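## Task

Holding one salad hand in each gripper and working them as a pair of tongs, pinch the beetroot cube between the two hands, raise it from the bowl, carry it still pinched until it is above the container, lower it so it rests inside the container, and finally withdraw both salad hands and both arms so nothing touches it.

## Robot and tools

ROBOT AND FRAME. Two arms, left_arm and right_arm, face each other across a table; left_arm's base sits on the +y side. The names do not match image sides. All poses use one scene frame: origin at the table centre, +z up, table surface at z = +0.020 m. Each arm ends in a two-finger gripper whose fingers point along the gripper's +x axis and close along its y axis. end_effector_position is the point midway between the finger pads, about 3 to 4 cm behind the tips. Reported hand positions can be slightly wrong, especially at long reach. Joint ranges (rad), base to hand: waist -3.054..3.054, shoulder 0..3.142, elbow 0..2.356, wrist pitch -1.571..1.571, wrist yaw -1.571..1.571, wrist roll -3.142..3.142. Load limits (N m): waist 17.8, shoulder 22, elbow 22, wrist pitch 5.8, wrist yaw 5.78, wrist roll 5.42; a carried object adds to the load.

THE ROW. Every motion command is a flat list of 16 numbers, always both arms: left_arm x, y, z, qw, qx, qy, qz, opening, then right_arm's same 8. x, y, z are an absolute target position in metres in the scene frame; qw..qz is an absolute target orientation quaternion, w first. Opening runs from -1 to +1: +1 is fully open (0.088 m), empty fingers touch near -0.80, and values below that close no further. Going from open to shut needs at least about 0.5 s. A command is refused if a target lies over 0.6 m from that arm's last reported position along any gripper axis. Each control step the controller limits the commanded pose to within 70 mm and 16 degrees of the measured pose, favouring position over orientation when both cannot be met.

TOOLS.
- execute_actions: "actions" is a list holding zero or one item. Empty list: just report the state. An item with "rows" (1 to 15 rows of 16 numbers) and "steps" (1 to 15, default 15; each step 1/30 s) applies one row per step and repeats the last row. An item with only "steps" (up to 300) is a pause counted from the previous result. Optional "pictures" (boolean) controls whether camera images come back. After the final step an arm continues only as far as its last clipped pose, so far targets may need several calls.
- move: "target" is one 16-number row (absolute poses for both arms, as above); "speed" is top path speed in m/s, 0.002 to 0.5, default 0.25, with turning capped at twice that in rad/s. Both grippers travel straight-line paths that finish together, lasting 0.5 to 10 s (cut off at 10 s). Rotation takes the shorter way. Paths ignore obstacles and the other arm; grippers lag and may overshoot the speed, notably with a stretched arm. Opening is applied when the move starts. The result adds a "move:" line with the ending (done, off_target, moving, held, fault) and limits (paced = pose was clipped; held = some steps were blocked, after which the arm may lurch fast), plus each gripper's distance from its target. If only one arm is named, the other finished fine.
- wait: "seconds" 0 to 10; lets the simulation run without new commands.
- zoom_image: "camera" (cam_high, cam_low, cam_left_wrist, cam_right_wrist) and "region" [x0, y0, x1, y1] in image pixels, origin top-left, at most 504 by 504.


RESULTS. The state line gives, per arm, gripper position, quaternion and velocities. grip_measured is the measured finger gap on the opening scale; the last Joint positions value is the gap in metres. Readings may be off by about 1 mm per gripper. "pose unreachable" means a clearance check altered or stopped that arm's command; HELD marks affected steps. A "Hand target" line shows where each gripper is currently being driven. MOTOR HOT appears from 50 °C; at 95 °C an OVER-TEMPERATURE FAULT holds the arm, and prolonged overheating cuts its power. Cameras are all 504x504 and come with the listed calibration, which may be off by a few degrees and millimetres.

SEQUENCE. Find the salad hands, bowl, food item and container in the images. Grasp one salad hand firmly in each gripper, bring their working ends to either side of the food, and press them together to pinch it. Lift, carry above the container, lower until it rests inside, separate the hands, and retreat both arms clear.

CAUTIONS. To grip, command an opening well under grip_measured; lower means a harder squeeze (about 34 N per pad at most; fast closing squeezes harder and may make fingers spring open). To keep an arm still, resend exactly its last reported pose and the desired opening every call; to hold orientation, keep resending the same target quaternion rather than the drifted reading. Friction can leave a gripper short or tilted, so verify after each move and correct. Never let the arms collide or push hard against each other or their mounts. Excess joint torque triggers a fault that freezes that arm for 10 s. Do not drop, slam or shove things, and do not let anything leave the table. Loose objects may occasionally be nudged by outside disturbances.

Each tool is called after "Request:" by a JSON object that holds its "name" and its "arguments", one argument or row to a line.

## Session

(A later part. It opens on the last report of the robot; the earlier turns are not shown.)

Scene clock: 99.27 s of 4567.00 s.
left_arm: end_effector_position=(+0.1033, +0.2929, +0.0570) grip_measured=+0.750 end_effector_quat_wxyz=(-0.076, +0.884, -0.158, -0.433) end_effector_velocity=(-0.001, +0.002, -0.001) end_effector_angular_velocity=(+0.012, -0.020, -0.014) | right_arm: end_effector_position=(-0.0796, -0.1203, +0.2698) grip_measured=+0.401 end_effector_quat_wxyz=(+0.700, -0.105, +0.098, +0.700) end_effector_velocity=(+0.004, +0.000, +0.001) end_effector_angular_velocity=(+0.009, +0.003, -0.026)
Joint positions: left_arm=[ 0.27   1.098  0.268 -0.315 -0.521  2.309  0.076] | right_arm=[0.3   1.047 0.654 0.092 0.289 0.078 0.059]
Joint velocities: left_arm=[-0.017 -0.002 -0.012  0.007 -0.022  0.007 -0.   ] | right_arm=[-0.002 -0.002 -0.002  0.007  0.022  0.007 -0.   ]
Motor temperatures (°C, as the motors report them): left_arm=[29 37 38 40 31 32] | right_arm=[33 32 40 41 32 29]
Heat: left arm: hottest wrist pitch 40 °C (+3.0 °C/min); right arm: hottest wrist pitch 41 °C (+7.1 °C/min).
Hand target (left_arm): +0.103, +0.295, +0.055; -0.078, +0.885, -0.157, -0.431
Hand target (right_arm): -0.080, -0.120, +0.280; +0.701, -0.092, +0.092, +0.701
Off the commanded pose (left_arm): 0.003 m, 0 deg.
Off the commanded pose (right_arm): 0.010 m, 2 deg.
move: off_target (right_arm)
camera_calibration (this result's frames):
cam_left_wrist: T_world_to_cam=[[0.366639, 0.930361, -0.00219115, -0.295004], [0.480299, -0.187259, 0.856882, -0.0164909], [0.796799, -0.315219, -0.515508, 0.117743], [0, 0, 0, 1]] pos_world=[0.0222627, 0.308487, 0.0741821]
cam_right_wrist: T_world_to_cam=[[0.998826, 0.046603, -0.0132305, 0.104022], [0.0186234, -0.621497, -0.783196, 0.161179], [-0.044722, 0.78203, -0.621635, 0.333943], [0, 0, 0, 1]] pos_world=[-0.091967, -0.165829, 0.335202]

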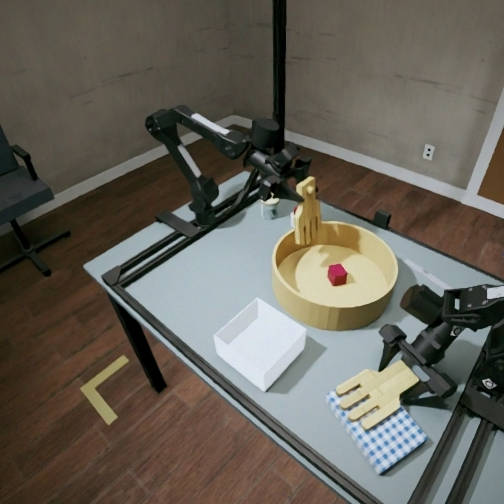

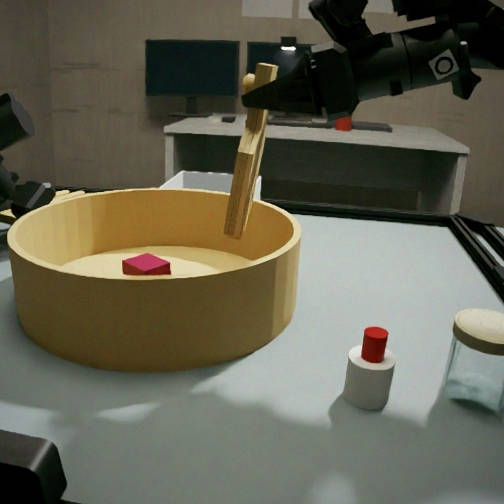

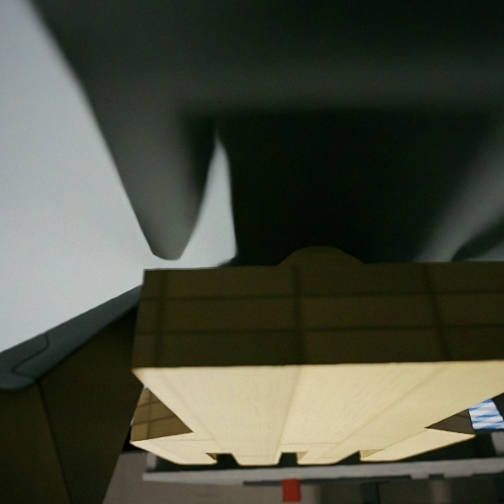

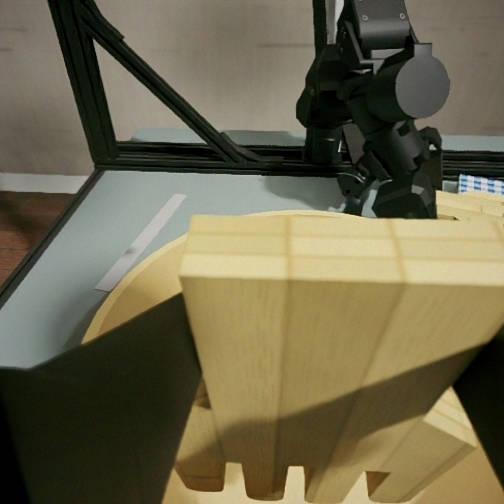

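Request:
{"name": "move", "arguments": {
  "target": [0.104,0.294,0.056,-0.067,0.91,-0.161,-0.377,0.75,-0.08,-0.12,0.28,0.701,-0.092,0.092,0.701,-1],
  "speed": 0.1
}}

Request:
{"name": "move", "arguments": {
  "target": [0.104,0.294,0.056,-0.067,0.91,-0.161,-0.377,-1,-0.08,-0.12,0.28,0.701,-0.092,0.092,0.701,-1]
}}

Request:
{"name": "move", "arguments": {
  "target": [0.08,0.24,0.2,-0.076,0.885,-0.156,-0.431,-1,-0.08,-0.12,0.28,0.701,-0.092,0.092,0.701,-1]
}}

Request:
{"name": "move", "arguments": {
  "target": [-0.07,0.11,0.31,0.678,0.201,0.201,-0.678,-1,-0.07,-0.09,0.29,0.701,-0.092,0.092,0.701,-1],
  "speed": 0.3
}}

Request:
{"name": "zoom_image", "arguments": {
  "camera": "cam_high",
  "region": [250, 180, 420, 330]
}}

Scene clock: 101.07 s of 4567.00 s.
left_arm: end_effector_position=(+0.1048, +0.2913, +0.0582) grip_measured=+0.750 end_effector_quat_wxyz=(-0.065, +0.909, -0.162, -0.378) end_effector_velocity=(+0.000, +0.005, -0.001) end_effector_angular_velocity=(+0.018, -0.027, +0.005) | right_arm: end_effector_position=(-0.0796, -0.1203, +0.2698) grip_measured=+0.401 end_effector_quat_wxyz=(+0.700, -0.105, +0.098, +0.700) end_effector_velocity=(-0.000, -0.001, -0.006) end_effector_angular_velocity=(-0.017, -0.010, +0.007)
Joint positions: left_arm=[ 0.194  1.096  0.207 -0.202 -0.645  2.277  0.076] | right_arm=[0.3   1.047 0.654 0.092 0.289 0.078 0.059]
Joint velocities: left_arm=[-0.017 -0.002 -0.012 -0.007 -0.037 -0.007 -0.   ] | right_arm=[-0.002  0.002 -0.007 -0.007 -0.007 -0.007 -0.   ]
Motor temperatures (°C, as the motors report them): left_arm=[29 37 38 40 31 32] | right_arm=[33 32 40 41 32 29]
Heat: left arm: hottest wrist pitch 40 °C (+2.0 °C/min); right arm: hottest wrist pitch 41 °C (+6.1 °C/min).
Hand target (left_arm): +0.104, +0.294, +0.056; -0.067, +0.910, -0.161, -0.377
Hand target (right_arm): -0.080, -0.120, +0.280; +0.701, -0.092, +0.092, +0.701
Off the commanded pose (left_arm): 0.004 m, 0 deg.
Off the commanded pose (right_arm): 0.010 m, 2 deg.
move: off_target (right_arm)
camera_calibration (this result's frames):
cam_left_wrist: T_world_to_cam=[[0.365516, 0.930801, -0.0027481, -0.294016], [0.380169, -0.146592, 0.913226, -0.0231111], [0.849629, -0.334844, -0.407444, 0.110574], [0, 0, 0, 1]] pos_world=[0.0223067, 0.307307, 0.0653503]
cam_right_wrist: T_world_to_cam=[[0.998826, 0.046603, -0.0132305, 0.104022], [0.0186234, -0.621497, -0.783196, 0.161179], [-0.044722, 0.78203, -0.621635, 0.333943], [0, 0, 0, 1]] pos_world=[-0.091967, -0.165829, 0.335202]

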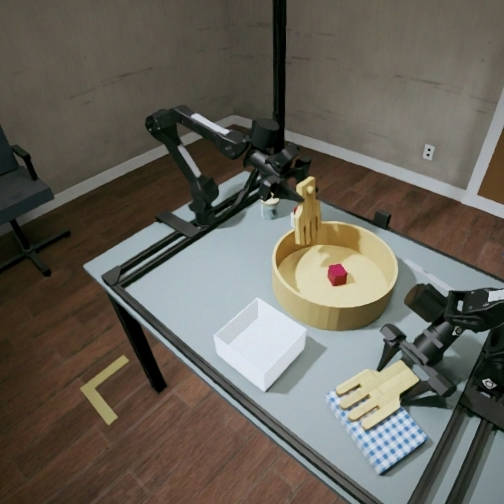

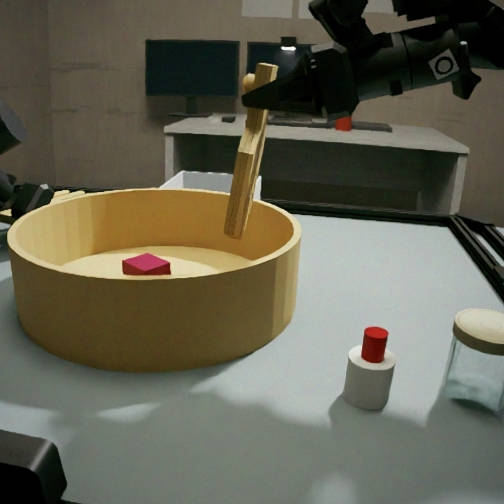

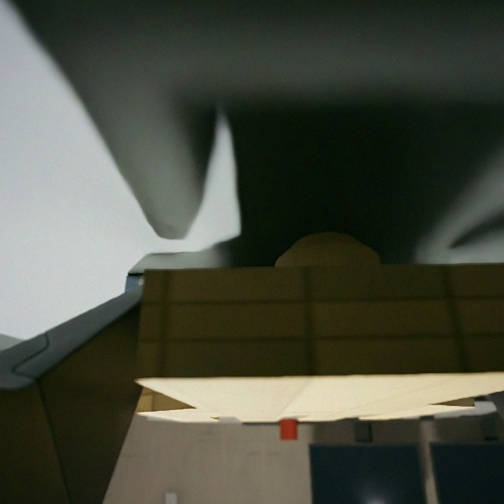

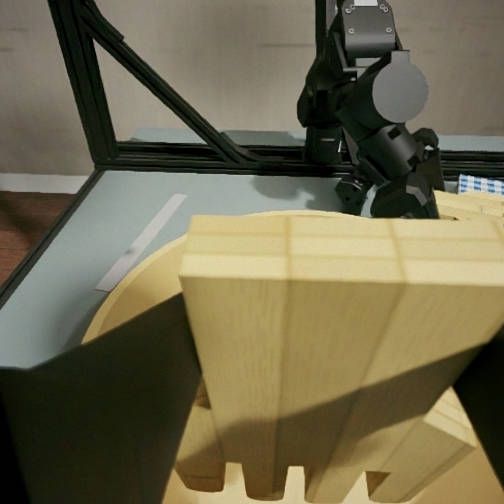

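Scene clock: 101.77 s of 4567.00 s.
left_arm: end_effector_position=(+0.1047, +0.2914, +0.0582) grip_measured=+0.391 end_effector_quat_wxyz=(-0.064, +0.909, -0.162, -0.378) end_effector_velocity=(-0.002, +0.000, -0.002) end_effector_angular_velocity=(+0.001, +0.010, -0.006) | right_arm: end_effector_position=(-0.0796, -0.1203, +0.2698) grip_measured=+0.401 end_effector_quat_wxyz=(+0.700, -0.105, +0.098, +0.700) end_effector_velocity=(+0.002, -0.001, -0.002) end_effector_angular_velocity=(-0.006, -0.011, -0.007)
Joint positions: left_arm=[ 0.192  1.096  0.206 -0.201 -0.648  2.274  0.058] | right_arm=[0.3   1.047 0.654 0.092 0.289 0.078 0.059]
Joint velocities: left_arm=[-0.007 -0.002 -0.002 -0.007  0.007 -0.007 -0.   ] | right_arm=[-0.002 -0.002 -0.002 -0.007  0.007 -0.007 -0.   ]
Motor temperatures (°C, as the motors report them): left_arm=[29 36 38 40 31 32] | right_arm=[33 32 40 41 32 29]
Heat: left arm: hottest wrist pitch 40 °C (+2.0 °C/min); right arm: hottest wrist pitch 41 °C (+6.0 °C/min).
Hand target (left_arm): +0.104, +0.294, +0.056; -0.067, +0.910, -0.161, -0.377
Hand target (right_arm): -0.080, -0.120, +0.280; +0.701, -0.092, +0.092, +0.701
Off the commanded pose (left_arm): 0.003 m, 0 deg.
Off the commanded pose (right_arm): 0.010 m, 2 deg.
move: off_target (right_arm)
camera_calibration (this result's frames):
cam_left_wrist: T_world_to_cam=[[0.364137, 0.931339, -0.00330939, -0.294076], [0.379014, -0.14494, 0.91397, -0.0235028], [0.850736, -0.334065, -0.405769, 0.110231], [0, 0, 0, 1]] pos_world=[0.0222145, 0.307303, 0.0652359]
cam_right_wrist: T_world_to_cam=[[0.998826, 0.046603, -0.0132305, 0.104022], [0.0186234, -0.621497, -0.783196, 0.161179], [-0.044722, 0.78203, -0.621635, 0.333943], [0, 0, 0, 1]] pos_world=[-0.091967, -0.165829, 0.335202]

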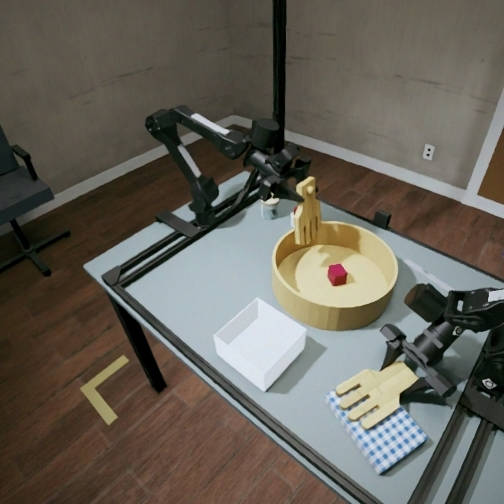

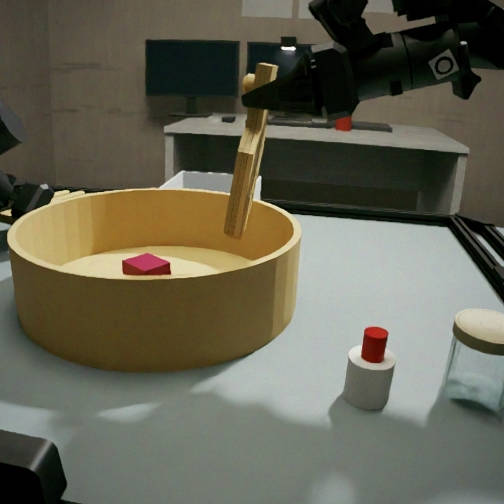

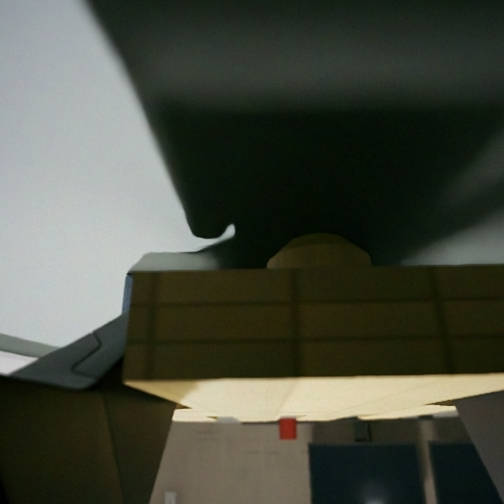

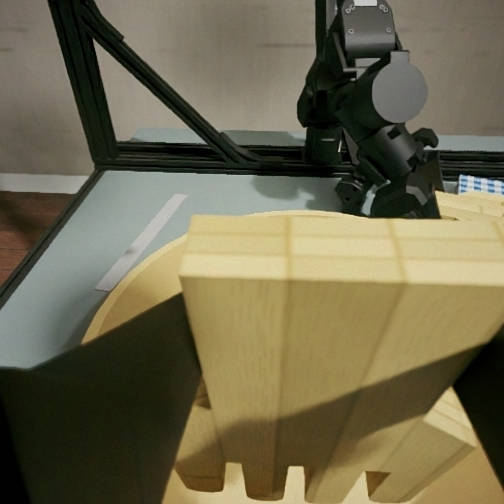

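Scene clock: 103.03 s of 4567.00 s.
left_arm: end_effector_position=(+0.0808, +0.2424, +0.1952) grip_measured=+0.391 end_effector_quat_wxyz=(-0.081, +0.885, -0.153, -0.432) end_effector_velocity=(+0.000, +0.003, +0.002) end_effector_angular_velocity=(+0.015, -0.001, +0.017) | right_arm: end_effector_position=(-0.0796, -0.1203, +0.2697) grip_measured=+0.401 end_effector_quat_wxyz=(+0.700, -0.105, +0.098, +0.700) end_effector_velocity=(-0.001, -0.000, +0.000) end_effector_angular_velocity=(-0.004, -0.002, +0.016)
Joint positions: left_arm=[ 0.073  1.156  0.894 -1.012 -0.599  2.088  0.058] | right_arm=[0.3   1.047 0.654 0.092 0.289 0.078 0.059]
Joint velocities: left_arm=[-0.002  0.007  0.017 -0.037 -0.007 -0.022 -0.001] | right_arm=[-0.007 -0.002  0.002 -0.007 -0.022 -0.007 -0.   ]
Motor temperatures (°C, as the motors report them): left_arm=[29 36 38 40 31 32] | right_arm=[33 32 40 41 32 29]
Heat: left arm: hottest wrist pitch 40 °C (+2.0 °C/min); right arm: hottest wrist pitch 41 °C (+6.1 °C/min).
Hand target (left_arm): +0.080, +0.239, +0.200; -0.076, +0.886, -0.155, -0.431
Hand target (right_arm): -0.080, -0.120, +0.280; +0.701, -0.092, +0.092, +0.701
Off the commanded pose (left_arm): 0.005 m, 1 deg.
Off the commanded pose (right_arm): 0.010 m, 2 deg.
move: off_target (right_arm)
camera_calibration (this result's frames):
cam_left_wrist: T_world_to_cam=[[0.361776, 0.932195, 0.0114227, -0.242129], [0.477629, -0.195858, 0.856452, -0.131129], [0.800617, -0.304388, -0.5161, 0.188205], [0, 0, 0, 1]] pos_world=[-0.000452585, 0.257316, 0.212204]
cam_right_wrist: T_world_to_cam=[[0.998827, 0.0465982, -0.0131347, 0.103989], [0.0187118, -0.621782, -0.782967, 0.161016], [-0.0446518, 0.781803, -0.621925, 0.33397], [0, 0, 0, 1]] pos_world=[-0.0919672, -0.165828, 0.33514]

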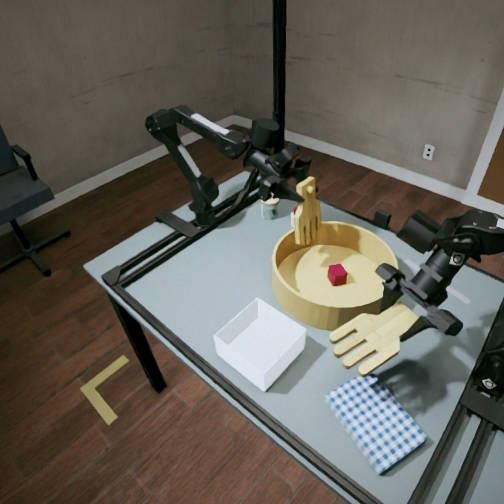

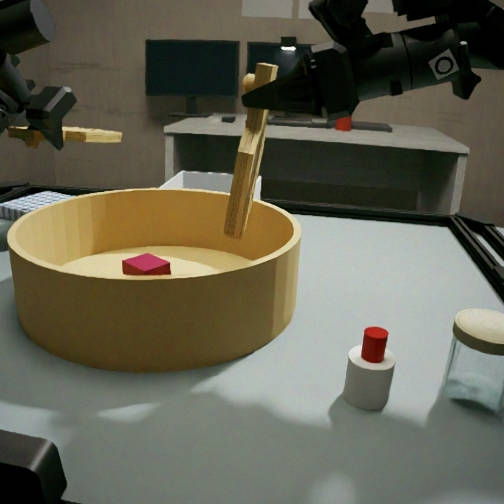

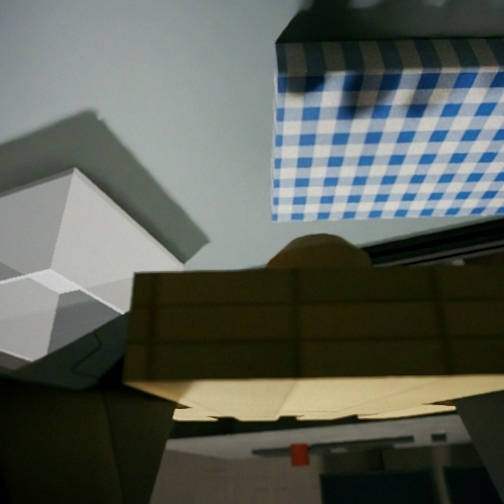

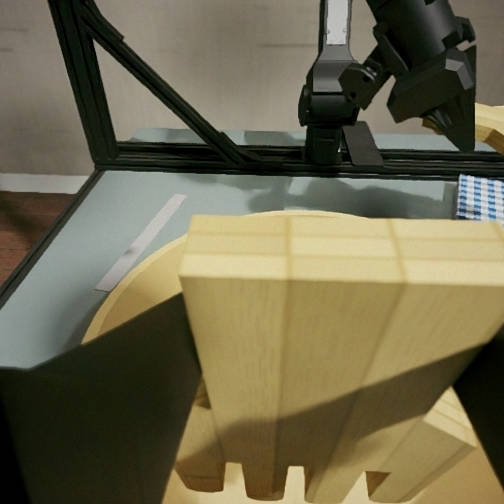

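Scene clock: 107.50 s of 4567.00 s.
left_arm: end_effector_position=(-0.0702, +0.1083, +0.3095) grip_measured=+0.391 end_effector_quat_wxyz=(+0.675, +0.206, +0.202, -0.679) end_effector_velocity=(+0.001, +0.000, -0.001) end_effector_angular_velocity=(-0.005, +0.019, +0.031) | right_arm: end_effector_position=(-0.0700, -0.0924, +0.2817) grip_measured=+0.401 end_effector_quat_wxyz=(+0.701, -0.100, +0.099, +0.700) end_effector_velocity=(+0.000, -0.001, -0.002) end_effector_angular_velocity=(-0.008, -0.007, +0.007)
Joint positions: left_arm=[-0.218  1.2    1.127 -0.523 -0.177 -0.114  0.058] | right_arm=[0.224 1.151 0.748 0.114 0.217 0.061 0.059]
Joint velocities: left_arm=[-0.007 -0.002 -0.007  0.007 -0.022 -0.037 -0.   ] | right_arm=[-0.002 -0.002 -0.002 -0.007 -0.007 -0.007 -0.   ]
Motor temperatures (°C, as the motors report them): left_arm=[29 36 38 40 31 32] | right_arm=[33 32 40 41 32 29]
Heat: left arm: hottest wrist pitch 40 °C (+1.0 °C/min); right arm: hottest wrist pitch 41 °C (+5.0 °C/min).
Hand target (left_arm): -0.070, +0.110, +0.310; +0.677, +0.203, +0.200, -0.679
Hand target (right_arm): -0.070, -0.090, +0.290; +0.701, -0.092, +0.092, +0.701
Off the commanded pose (left_arm): 0.002 m, 1 deg.
Off the commanded pose (right_arm): 0.009 m, 1 deg.
move: off_target (right_arm)
camera_calibration (this result's frames):
cam_left_wrist: T_world_to_cam=[[-0.999625, 0.00592723, -0.0267169, -0.0472684], [0.0203041, 0.815193, -0.578834, 0.119459], [0.0183486, -0.579159, -0.815008, 0.394648], [0, 0, 0, 1]] pos_world=[-0.0569174, 0.131463, 0.389525]
cam_right_wrist: T_world_to_cam=[[0.998819, 0.0441315, -0.0203314, 0.0950949], [0.0112007, -0.616281, -0.787447, 0.188792], [-0.047281, 0.786289, -0.616047, 0.318621], [0, 0, 0, 1]] pos_world=[-0.0820324, -0.138376, 0.346883]

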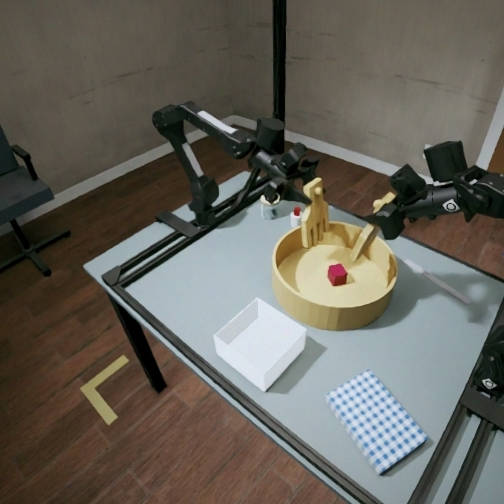

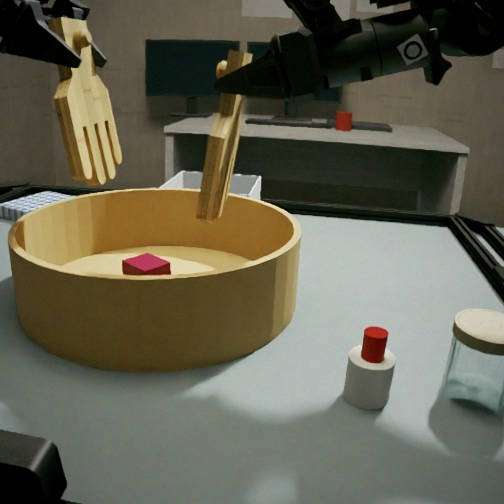

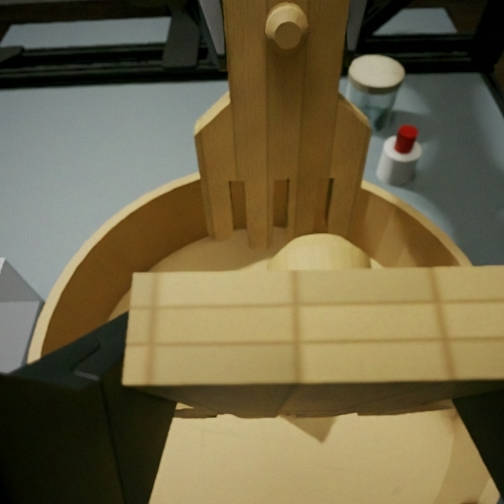

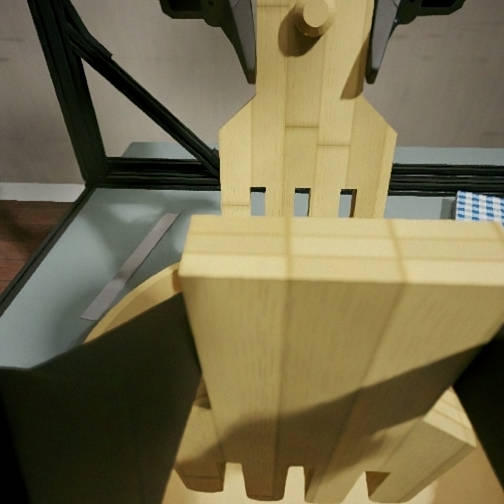

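Region (250, 180, 420, 330) of cam_high's 504x504 image, scaled by 2.965, with more detail than that image has; it fills the top 445 rows of this view, and the rest is white.

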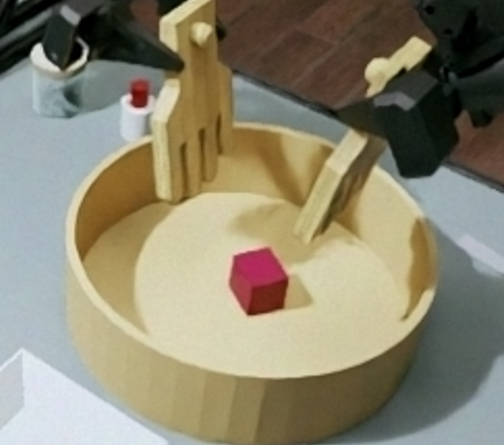

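Request:
{"name": "move", "arguments": {
  "target": [-0.068,0.108,0.182,0.678,0.201,0.201,-0.678,-1,-0.07,-0.085,0.181,0.701,-0.092,0.092,0.701,-1],
  "speed": 0.1
}}

Request:
{"name": "move", "arguments": {
  "target": [-0.068,0.082,0.187,0.678,0.201,0.201,-0.678,-1,-0.07,-0.055,0.188,0.701,-0.088,0.088,0.701,-1],
  "speed": 0.02
}}

Request:
{"name": "zoom_image", "arguments": {
  "camera": "cam_low",
  "region": [40, 60, 290, 300]
}}

Request:
{"name": "zoom_image", "arguments": {
  "camera": "cam_high",
  "region": [250, 180, 420, 330]
}}

Scene clock: 110.33 s of 4567.00 s.
left_arm: end_effector_position=(-0.0689, +0.1085, +0.1862) grip_measured=+0.391 end_effector_quat_wxyz=(+0.678, +0.199, +0.199, -0.679) end_effector_velocity=(+0.005, +0.002, -0.006) end_effector_angular_velocity=(+0.009, -0.021, +0.017) | right_arm: end_effector_position=(-0.0707, -0.0854, +0.1844) grip_measured=+0.401 end_effector_quat_wxyz=(+0.702, -0.089, +0.091, +0.701) end_effector_velocity=(+0.000, -0.002, -0.008) end_effector_angular_velocity=(-0.017, +0.005, +0.003)
Joint positions: left_arm=[-0.215  1.241  0.646  0.014 -0.178 -0.116  0.058] | right_arm=[0.22  1.395 0.455 0.678 0.213 0.06  0.059]
Joint velocities: left_arm=[ 0.002  0.002 -0.017  0.007 -0.022  0.007 -0.   ] | right_arm=[-0.002  0.012 -0.012  0.007 -0.007  0.007 -0.   ]
Motor temperatures (°C, as the motors report them): left_arm=[29 36 38 40 31 32] | right_arm=[33 32 40 41 32 29]
Heat: left arm: hottest wrist pitch 40 °C (+0.0 °C/min); right arm: hottest wrist pitch 41 °C (+5.1 °C/min).
Hand target (left_arm): -0.068, +0.109, +0.182; +0.678, +0.201, +0.201, -0.678
Hand target (right_arm): -0.070, -0.086, +0.181; +0.701, -0.092, +0.092, +0.701
Off the commanded pose (left_arm): 0.004 m, 0 deg.
Off the commanded pose (right_arm): 0.004 m, 0 deg.
move: done
camera_calibration (this result's frames):
cam_left_wrist: T_world_to_cam=[[-0.999746, 0.0000042997, -0.0225584, -0.0493353], [0.0133282, 0.806907, -0.590528, 0.0504846], [0.0182, -0.590679, -0.806702, 0.293897], [0, 0, 0, 1]] pos_world=[-0.0553445, 0.132863, 0.265787]
cam_right_wrist: T_world_to_cam=[[0.998702, 0.044615, -0.0245687, 0.094284], [0.00683612, -0.595431, -0.803377, 0.120986], [-0.0504716, 0.802167, -0.594963, 0.250361], [0, 0, 0, 1]] pos_world=[-0.0823526, -0.132999, 0.24847]

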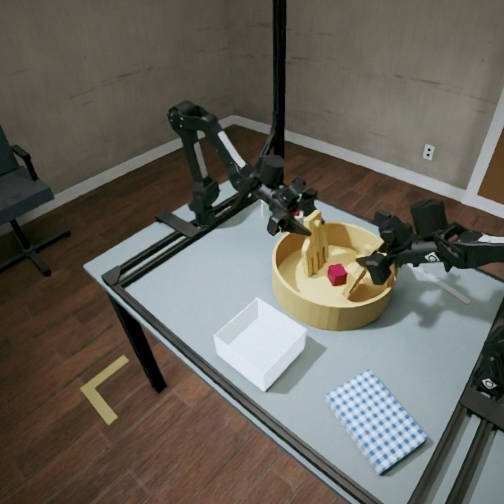

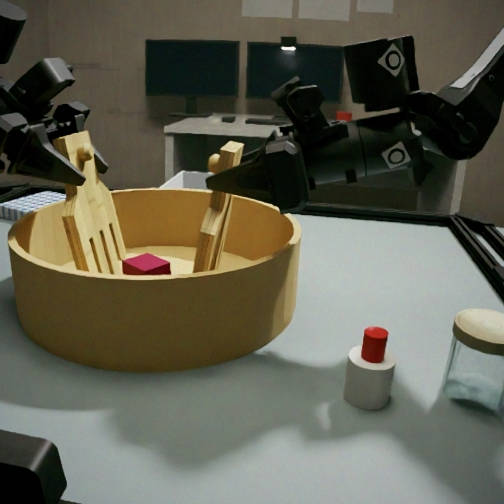

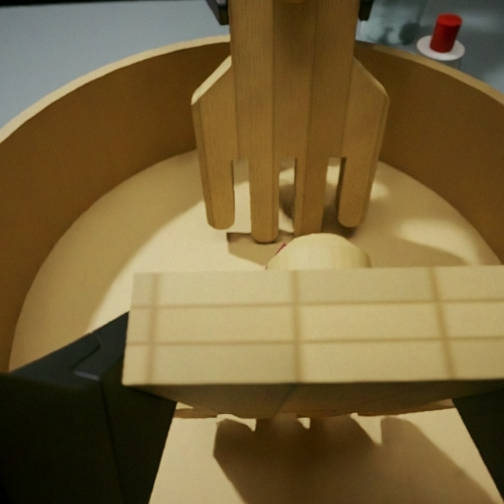

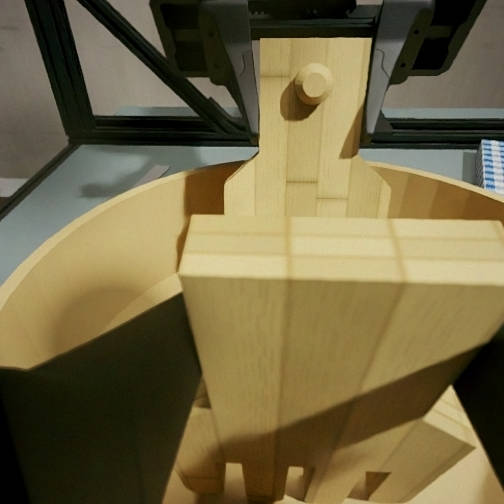

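Scene clock: 112.13 s of 4567.00 s.
left_arm: end_effector_position=(-0.0679, +0.0868, +0.1820) grip_measured=+0.391 end_effector_quat_wxyz=(+0.677, +0.206, +0.205, -0.676) end_effector_velocity=(+0.000, +0.001, -0.005) end_effector_angular_velocity=(+0.026, +0.009, +0.016) | right_arm: end_effector_position=(-0.0704, -0.0583, +0.1852) grip_measured=+0.401 end_effector_quat_wxyz=(+0.701, -0.090, +0.091, +0.701) end_effector_velocity=(+0.004, +0.003, +0.002) end_effector_angular_velocity=(+0.008, -0.008, -0.013)
Joint positions: left_arm=[-0.194  1.346  0.715  0.032 -0.164 -0.107  0.058] | right_arm=[0.196 1.504 0.551 0.691 0.19  0.051 0.059]
Joint velocities: left_arm=[-0.002  0.012  0.007 -0.022 -0.007 -0.022 -0.   ] | right_arm=[-0.007  0.007  0.007  0.007  0.007 -0.007 -0.   ]
Motor temperatures (°C, as the motors report them): left_arm=[29 36 39 40 31 32] | right_arm=[33 32 40 41 32 29]
Heat: left arm: hottest wrist pitch 40 °C (+0.0 °C/min); right arm: hottest wrist pitch 41 °C (+4.1 °C/min).
Hand target (left_arm): -0.068, +0.082, +0.187; +0.678, +0.201, +0.201, -0.678
Hand target (right_arm): -0.070, -0.055, +0.188; +0.702, -0.088, +0.088, +0.702
Off the commanded pose (left_arm): 0.007 m, 1 deg.
Off the commanded pose (right_arm): 0.004 m, 0 deg.
move: done
camera_calibration (this result's frames):
cam_left_wrist: T_world_to_cam=[[-0.999672, -0.0034871, -0.0253539, -0.0476898], [0.0117268, 0.818142, -0.574897, 0.0615413], [0.0227478, -0.575006, -0.817833, 0.278618], [0, 0, 0, 1]] pos_world=[-0.0547338, 0.109691, 0.262034]
cam_right_wrist: T_world_to_cam=[[0.99873, 0.0451489, -0.0223462, 0.0924099], [0.00902272, -0.596729, -0.802392, 0.137565], [-0.0495617, 0.801172, -0.596379, 0.229399], [0, 0, 0, 1]] pos_world=[-0.0821644, -0.105871, 0.249255]

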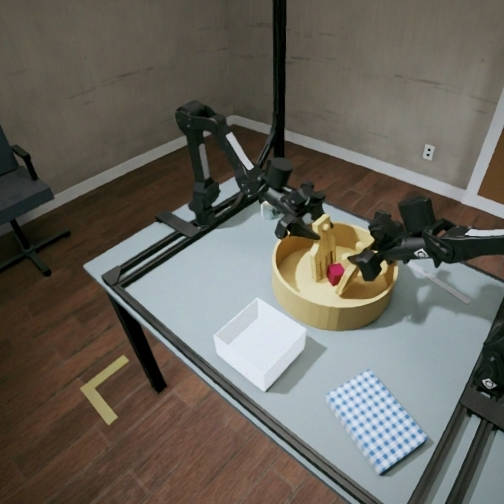

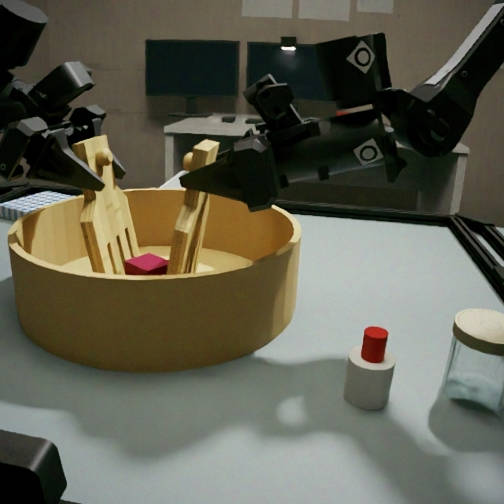

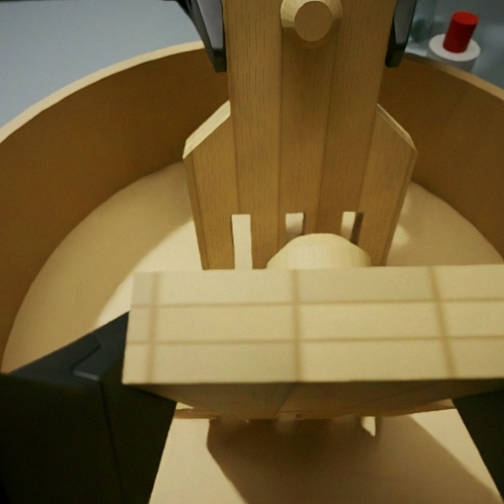

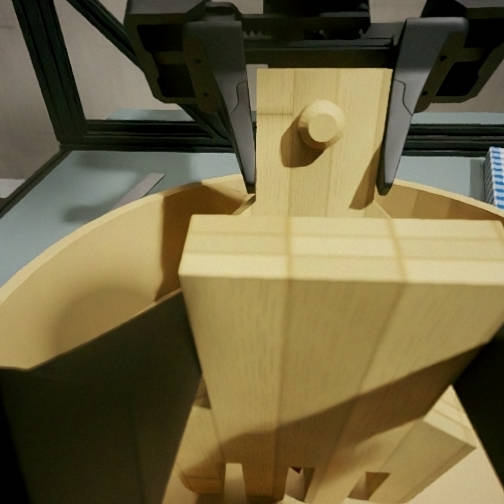

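Region (40, 60, 290, 300) of cam_low's 504x504 image, scaled by 2.016, with more detail than that image has; it fills the top 484 rows of this view, and the rest is white.

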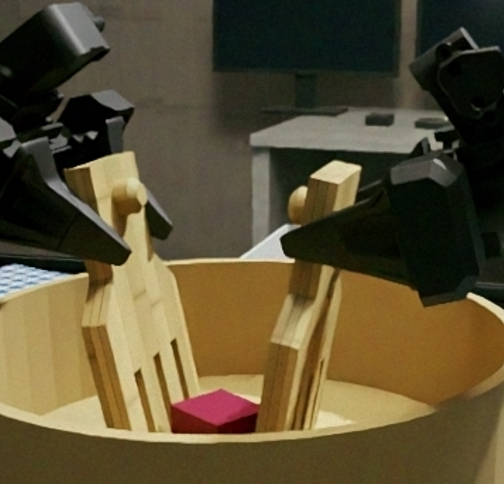

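Region (250, 180, 420, 330) of cam_high's 504x504 image, scaled by 2.965, with more detail than that image has; it fills the top 445 rows of this view, and the rest is white.

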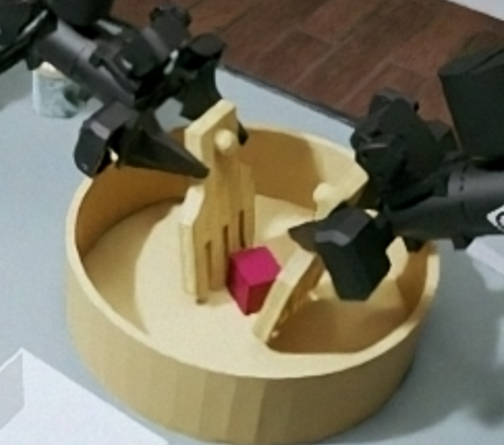

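Request:
{"name": "execute_actions", "arguments": {
  "actions": [
    {"rows":[[-0.068,0.077,0.189,0.68,0.195,0.195,-0.68,-1,-0.07,-0.051,0.19,0.702,-0.083,0.083,0.702,-1]]}
  ],
  "pictures": false
}}

Request:
{"name": "execute_actions", "arguments": {
  "actions": [
    {"rows":[[-0.068,0.075,0.202,0.682,0.187,0.187,-0.682,-1,-0.07,-0.05,0.203,0.703,-0.076,0.076,0.703,-1]]}
  ],
  "pictures": false
}}

Request:
{"name": "execute_actions", "arguments": {
  "actions": [
    {"rows":[[-0.068,0.075,0.217,0.683,0.183,0.183,-0.683,-1,-0.07,-0.05,0.218,0.703,-0.073,0.073,0.703,-1]],"steps":10}
  ],
  "pictures": false
}}

Request:
{"name": "execute_actions", "arguments": {
  "actions": [
    {"rows":[[-0.068,0.075,0.232,0.683,0.181,0.181,-0.683,-1,-0.07,-0.05,0.233,0.703,-0.072,0.072,0.703,-1]],"steps":10}
  ],
  "pictures": false
}}

Request:
{"name": "execute_actions", "arguments": {
  "actions": [
    {"rows":[[-0.068,0.075,0.247,0.683,0.18,0.18,-0.683,-1,-0.07,-0.05,0.248,0.703,-0.071,0.071,0.703,-1]]}
  ]
}}

Request:
{"name": "zoom_image", "arguments": {
  "camera": "cam_low",
  "region": [40, 60, 290, 300]
}}

Scene clock: 113.53 s of 4567.00 s.
left_arm: end_effector_position=(-0.0682, +0.0829, +0.1821) grip_measured=+0.391 end_effector_quat_wxyz=(+0.678, +0.204, +0.201, -0.678) end_effector_velocity=(+0.000, +0.000, -0.003) end_effector_angular_velocity=(+0.011, -0.012, -0.000) | right_arm: end_effector_position=(-0.0703, -0.0556, +0.1853) grip_measured=+0.401 end_effector_quat_wxyz=(+0.702, -0.089, +0.088, +0.701) end_effector_velocity=(+0.002, -0.001, -0.003) end_effector_angular_velocity=(-0.012, -0.011, -0.008)
Joint positions: left_arm=[-0.192  1.36   0.718  0.054 -0.162 -0.102  0.058] | right_arm=[0.194 1.517 0.557 0.704 0.188 0.048 0.059]
Joint velocities: left_arm=[-0.002  0.007  0.002 -0.007 -0.007  0.007 -0.   ] | right_arm=[-0.002  0.002 -0.002 -0.007  0.007 -0.007 -0.   ]
Motor temperatures (°C, as the motors report them): left_arm=[29 36 39 41 31 32] | right_arm=[33 32 40 41 32 29]
Heat: left arm: hottest wrist pitch 41 °C (+1.0 °C/min); right arm: hottest wrist pitch 41 °C (+4.0 °C/min).
Hand target (left_arm): -0.068, +0.077, +0.189; +0.680, +0.195, +0.195, -0.680
Hand target (right_arm): -0.070, -0.051, +0.190; +0.702, -0.083, +0.083, +0.702
Off the commanded pose (left_arm): 0.009 m, 1 deg.
Off the commanded pose (right_arm): 0.007 m, 1 deg.
Steps of this call (steps 1 to 27: nothing new was sent; steps 28 to 42: all 15 steps of this action). Readings (end_effector_position):
28: left_arm (-0.0680, +0.0859, +0.1821) | right_arm (-0.0703, -0.0576, +0.1852)
29: left_arm (-0.0679, +0.0851, +0.1821) | right_arm (-0.0703, -0.0569, +0.1854)
31: left_arm (-0.0679, +0.0841, +0.1818) | right_arm (-0.0703, -0.0560, +0.1853)
35: left_arm (-0.0681, +0.0835, +0.1821) | right_arm (-0.0703, -0.0559, +0.1853)
42: the state above

Scene clock: 114.03 s of 4567.00 s.
left_arm: end_effector_position=(-0.0687, +0.0814, +0.1858) grip_measured=+0.391 end_effector_quat_wxyz=(+0.677, +0.205, +0.199, -0.678) end_effector_velocity=(+0.002, +0.000, -0.001) end_effector_angular_velocity=(+0.006, +0.001, +0.013) | right_arm: end_effector_position=(-0.0704, -0.0543, +0.1874) grip_measured=+0.401 end_effector_quat_wxyz=(+0.701, -0.093, +0.088, +0.701) end_effector_velocity=(-0.002, +0.000, +0.000) end_effector_angular_velocity=(-0.004, -0.016, +0.024)
Joint positions: left_arm=[-0.192  1.36   0.734  0.038 -0.161 -0.098  0.058] | right_arm=[0.194 1.512 0.57  0.681 0.188 0.043 0.059]
Joint velocities: left_arm=[ 0.002  0.002  0.002 -0.007 -0.007 -0.007 -0.   ] | right_arm=[-0.002 -0.002  0.002 -0.007 -0.022 -0.022 -0.   ]
Motor temperatures (°C, as the motors report them): left_arm=[29 37 39 41 31 32] | right_arm=[33 32 40 41 32 29]
Heat: left arm: hottest wrist pitch 41 °C (+1.0 °C/min); right arm: hottest wrist pitch 41 °C (+4.1 °C/min).
Hand target (left_arm): -0.068, +0.075, +0.202; +0.682, +0.187, +0.187, -0.682
Hand target (right_arm): -0.070, -0.050, +0.203; +0.703, -0.076, +0.076, +0.703
Off the commanded pose (left_arm): 0.017 m, 3 deg.
Off the commanded pose (right_arm): 0.016 m, 2 deg.
Steps of this call (steps 1 to 15: all 15 steps of this action). Readings (end_effector_position):
1: left_arm (-0.0683, +0.0826, +0.1828) | right_arm (-0.0704, -0.0554, +0.1856)
2: left_arm (-0.0685, +0.0825, +0.1832) | right_arm (-0.0705, -0.0550, +0.1859)
4: left_arm (-0.0685, +0.0823, +0.1838) | right_arm (-0.0706, -0.0544, +0.1865)
8: left_arm (-0.0686, +0.0818, +0.1850) | right_arm (-0.0704, -0.0543, +0.1869)
15: the state above

Scene clock: 114.37 s of 4567.00 s.
left_arm: end_effector_position=(-0.0688, +0.0800, +0.1988) grip_measured=+0.391 end_effector_quat_wxyz=(+0.678, +0.202, +0.196, -0.679) end_effector_velocity=(+0.002, -0.002, +0.006) end_effector_angular_velocity=(-0.003, +0.003, +0.013) | right_arm: end_effector_position=(-0.0704, -0.0540, +0.2010) grip_measured=+0.401 end_effector_quat_wxyz=(+0.702, -0.090, +0.086, +0.702) end_effector_velocity=(-0.000, +0.001, +0.005) end_effector_angular_velocity=(-0.012, -0.011, -0.003)
Joint positions: left_arm=[-0.192  1.344  0.769 -0.005 -0.161 -0.097  0.058] | right_arm=[0.194 1.473 0.596 0.623 0.188 0.042 0.059]
Joint velocities: left_arm=[ 0.002 -0.002  0.022 -0.022 -0.007 -0.007 -0.   ] | right_arm=[ 0.002 -0.017  0.022 -0.051  0.007 -0.007 -0.   ]
Motor temperatures (°C, as the motors report them): left_arm=[29 37 39 41 31 32] | right_arm=[33 32 40 41 32 29]
Heat: left arm: hottest wrist pitch 41 °C (+1.0 °C/min); right arm: hottest wrist pitch 41 °C (+4.0 °C/min).
Hand target (left_arm): -0.068, +0.075, +0.217; +0.683, +0.183, +0.183, -0.683
Hand target (right_arm): -0.070, -0.050, +0.218; +0.703, -0.073, +0.073, +0.703
Off the commanded pose (left_arm): 0.019 m, 3 deg.
Off the commanded pose (right_arm): 0.017 m, 2 deg.
Steps of this call (steps 1 to 10: all 10 steps of this action). Readings (end_effector_position):
1: left_arm (-0.0686, +0.0812, +0.1872) | right_arm (-0.0704, -0.0544, +0.1888)
2: left_arm (-0.0687, +0.0806, +0.1892) | right_arm (-0.0705, -0.0543, +0.1905)
4: left_arm (-0.0687, +0.0805, +0.1936) | right_arm (-0.0703, -0.0545, +0.1953)
8: left_arm (-0.0688, +0.0801, +0.1984) | right_arm (-0.0704, -0.0541, +0.2006)
10: the state above

Scene clock: 114.70 s of 4567.00 s.
left_arm: end_effector_position=(-0.0688, +0.0792, +0.2144) grip_measured=+0.391 end_effector_quat_wxyz=(+0.678, +0.198, +0.194, -0.680) end_effector_velocity=(+0.001, +0.003, +0.000) end_effector_angular_velocity=(+0.035, +0.008, +0.015) | right_arm: end_effector_position=(-0.0706, -0.0532, +0.2166) grip_measured=+0.401 end_effector_quat_wxyz=(+0.702, -0.088, +0.084, +0.702) end_effector_velocity=(-0.002, +0.001, +0.005) end_effector_angular_velocity=(-0.012, -0.008, +0.011)
Joint positions: left_arm=[-0.192  1.324  0.813 -0.059 -0.161 -0.096  0.058] | right_arm=[0.194 1.435 0.632 0.555 0.188 0.04  0.059]
Joint velocities: left_arm=[-0.002 -0.002  0.027 -0.066 -0.007 -0.022 -0.   ] | right_arm=[ 0.002 -0.012  0.027 -0.051 -0.007 -0.007 -0.   ]
Motor temperatures (°C, as the motors report them): left_arm=[29 37 39 41 31 32] | right_arm=[33 32 40 41 32 29]
Heat: left arm: hottest wrist pitch 41 °C (+1.0 °C/min); right arm: hottest wrist pitch 41 °C (+4.0 °C/min).
Hand target (left_arm): -0.068, +0.075, +0.232; +0.684, +0.181, +0.181, -0.683
Hand target (right_arm): -0.070, -0.050, +0.233; +0.703, -0.072, +0.072, +0.703
Off the commanded pose (left_arm): 0.018 m, 3 deg.
Off the commanded pose (right_arm): 0.017 m, 2 deg.
Steps of this call (steps 1 to 10: all 10 steps of this action). Readings (end_effector_position):
1: left_arm (-0.0687, +0.0799, +0.2003) | right_arm (-0.0704, -0.0539, +0.2025)
2: left_arm (-0.0687, +0.0795, +0.2028) | right_arm (-0.0704, -0.0539, +0.2044)
4: left_arm (-0.0687, +0.0795, +0.2084) | right_arm (-0.0705, -0.0537, +0.2104)
8: left_arm (-0.0688, +0.0793, +0.2139) | right_arm (-0.0706, -0.0534, +0.2163)
10: the state above

Scene clock: 115.20 s of 4567.00 s.
left_arm: end_effector_position=(-0.0692, +0.0770, +0.2353) grip_measured=+0.391 end_effector_quat_wxyz=(+0.680, +0.191, +0.188, -0.683) end_effector_velocity=(-0.004, +0.000, +0.003) end_effector_angular_velocity=(-0.002, +0.011, -0.010) | right_arm: end_effector_position=(-0.0710, -0.0514, +0.2373) grip_measured=+0.401 end_effector_quat_wxyz=(+0.702, -0.081, +0.079, +0.703) end_effector_velocity=(+0.002, +0.001, +0.004) end_effector_angular_velocity=(+0.012, -0.006, -0.008)
Joint positions: left_arm=[-0.192  1.307  0.871 -0.115 -0.161 -0.096  0.058] | right_arm=[0.194 1.398 0.68  0.487 0.187 0.04  0.059]
Joint velocities: left_arm=[-0.007 -0.002  0.007 -0.007  0.007 -0.007  0.   ] | right_arm=[-0.002 -0.002  0.002  0.007  0.007 -0.007 -0.   ]
Motor temperatures (°C, as the motors report them): left_arm=[29 37 39 41 31 32] | right_arm=[33 32 40 41 32 29]
Heat: left arm: hottest wrist pitch 41 °C (+1.0 °C/min); right arm: hottest wrist pitch 41 °C (+4.1 °C/min).
Hand target (left_arm): -0.068, +0.075, +0.247; +0.684, +0.180, +0.180, -0.684
Hand target (right_arm): -0.070, -0.050, +0.248; +0.703, -0.071, +0.071, +0.704
Off the commanded pose (left_arm): 0.012 m, 2 deg.
Off the commanded pose (right_arm): 0.011 m, 1 deg.
Steps of this call (steps 1 to 15: all 15 steps of this action). Readings (end_effector_position):
1: left_arm (-0.0688, +0.0792, +0.2159) | right_arm (-0.0706, -0.0532, +0.2180)
2: left_arm (-0.0689, +0.0788, +0.2182) | right_arm (-0.0706, -0.0531, +0.2199)
4: left_arm (-0.0691, +0.0775, +0.2256) | right_arm (-0.0708, -0.0524, +0.2274)
8: left_arm (-0.0693, +0.0765, +0.2357) | right_arm (-0.0711, -0.0510, +0.2386)
15: the state above
camera_calibration (this result's frames):
cam_left_wrist: T_world_to_cam=[[-0.999706, 0.00105194, -0.0242415, -0.0482696], [0.015694, 0.789983, -0.612928, 0.111607], [0.0185056, -0.613128, -0.789767, 0.312687], [0, 0, 0, 1]] pos_world=[-0.0557934, 0.103601, 0.314187]
cam_right_wrist: T_world_to_cam=[[0.998691, 0.0484033, -0.0165073, 0.092708], [0.0141609, -0.571896, -0.820204, 0.189393], [-0.0491411, 0.818897, -0.571833, 0.250014], [0, 0, 0, 1]] pos_world=[-0.0829827, -0.10091, 0.299838]

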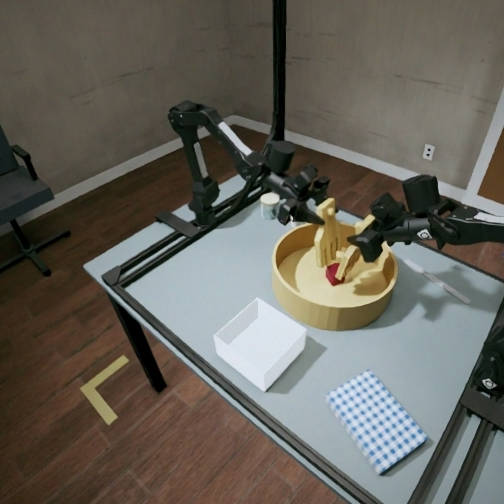

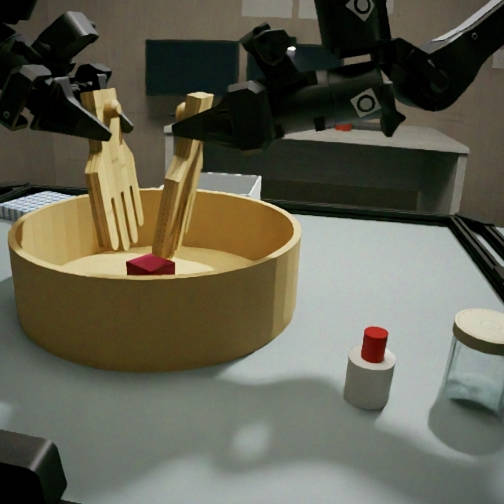

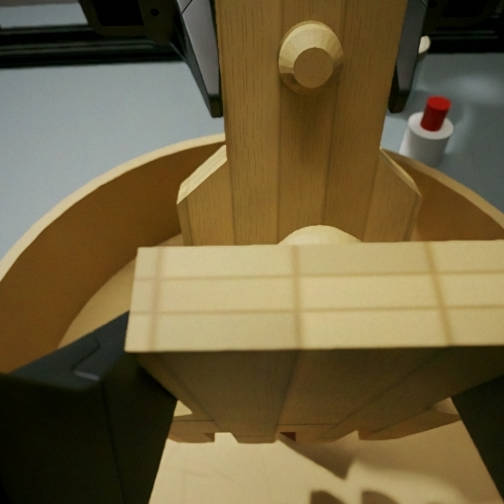

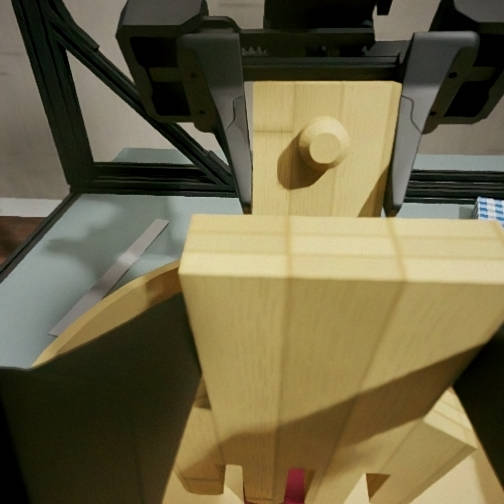

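Region (40, 60, 290, 300) of cam_low's 504x504 image, scaled by 2.016, with more detail than that image has; it fills the top 484 rows of this view, and the rest is white.

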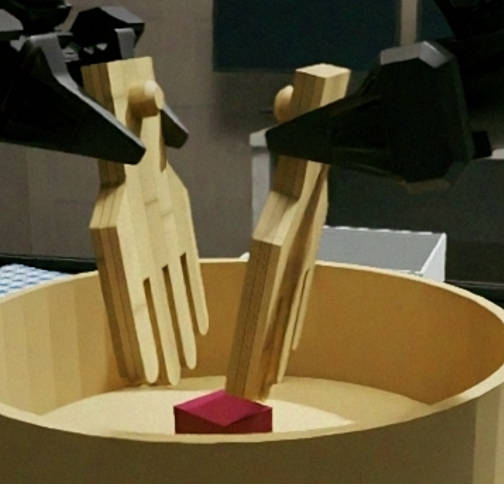

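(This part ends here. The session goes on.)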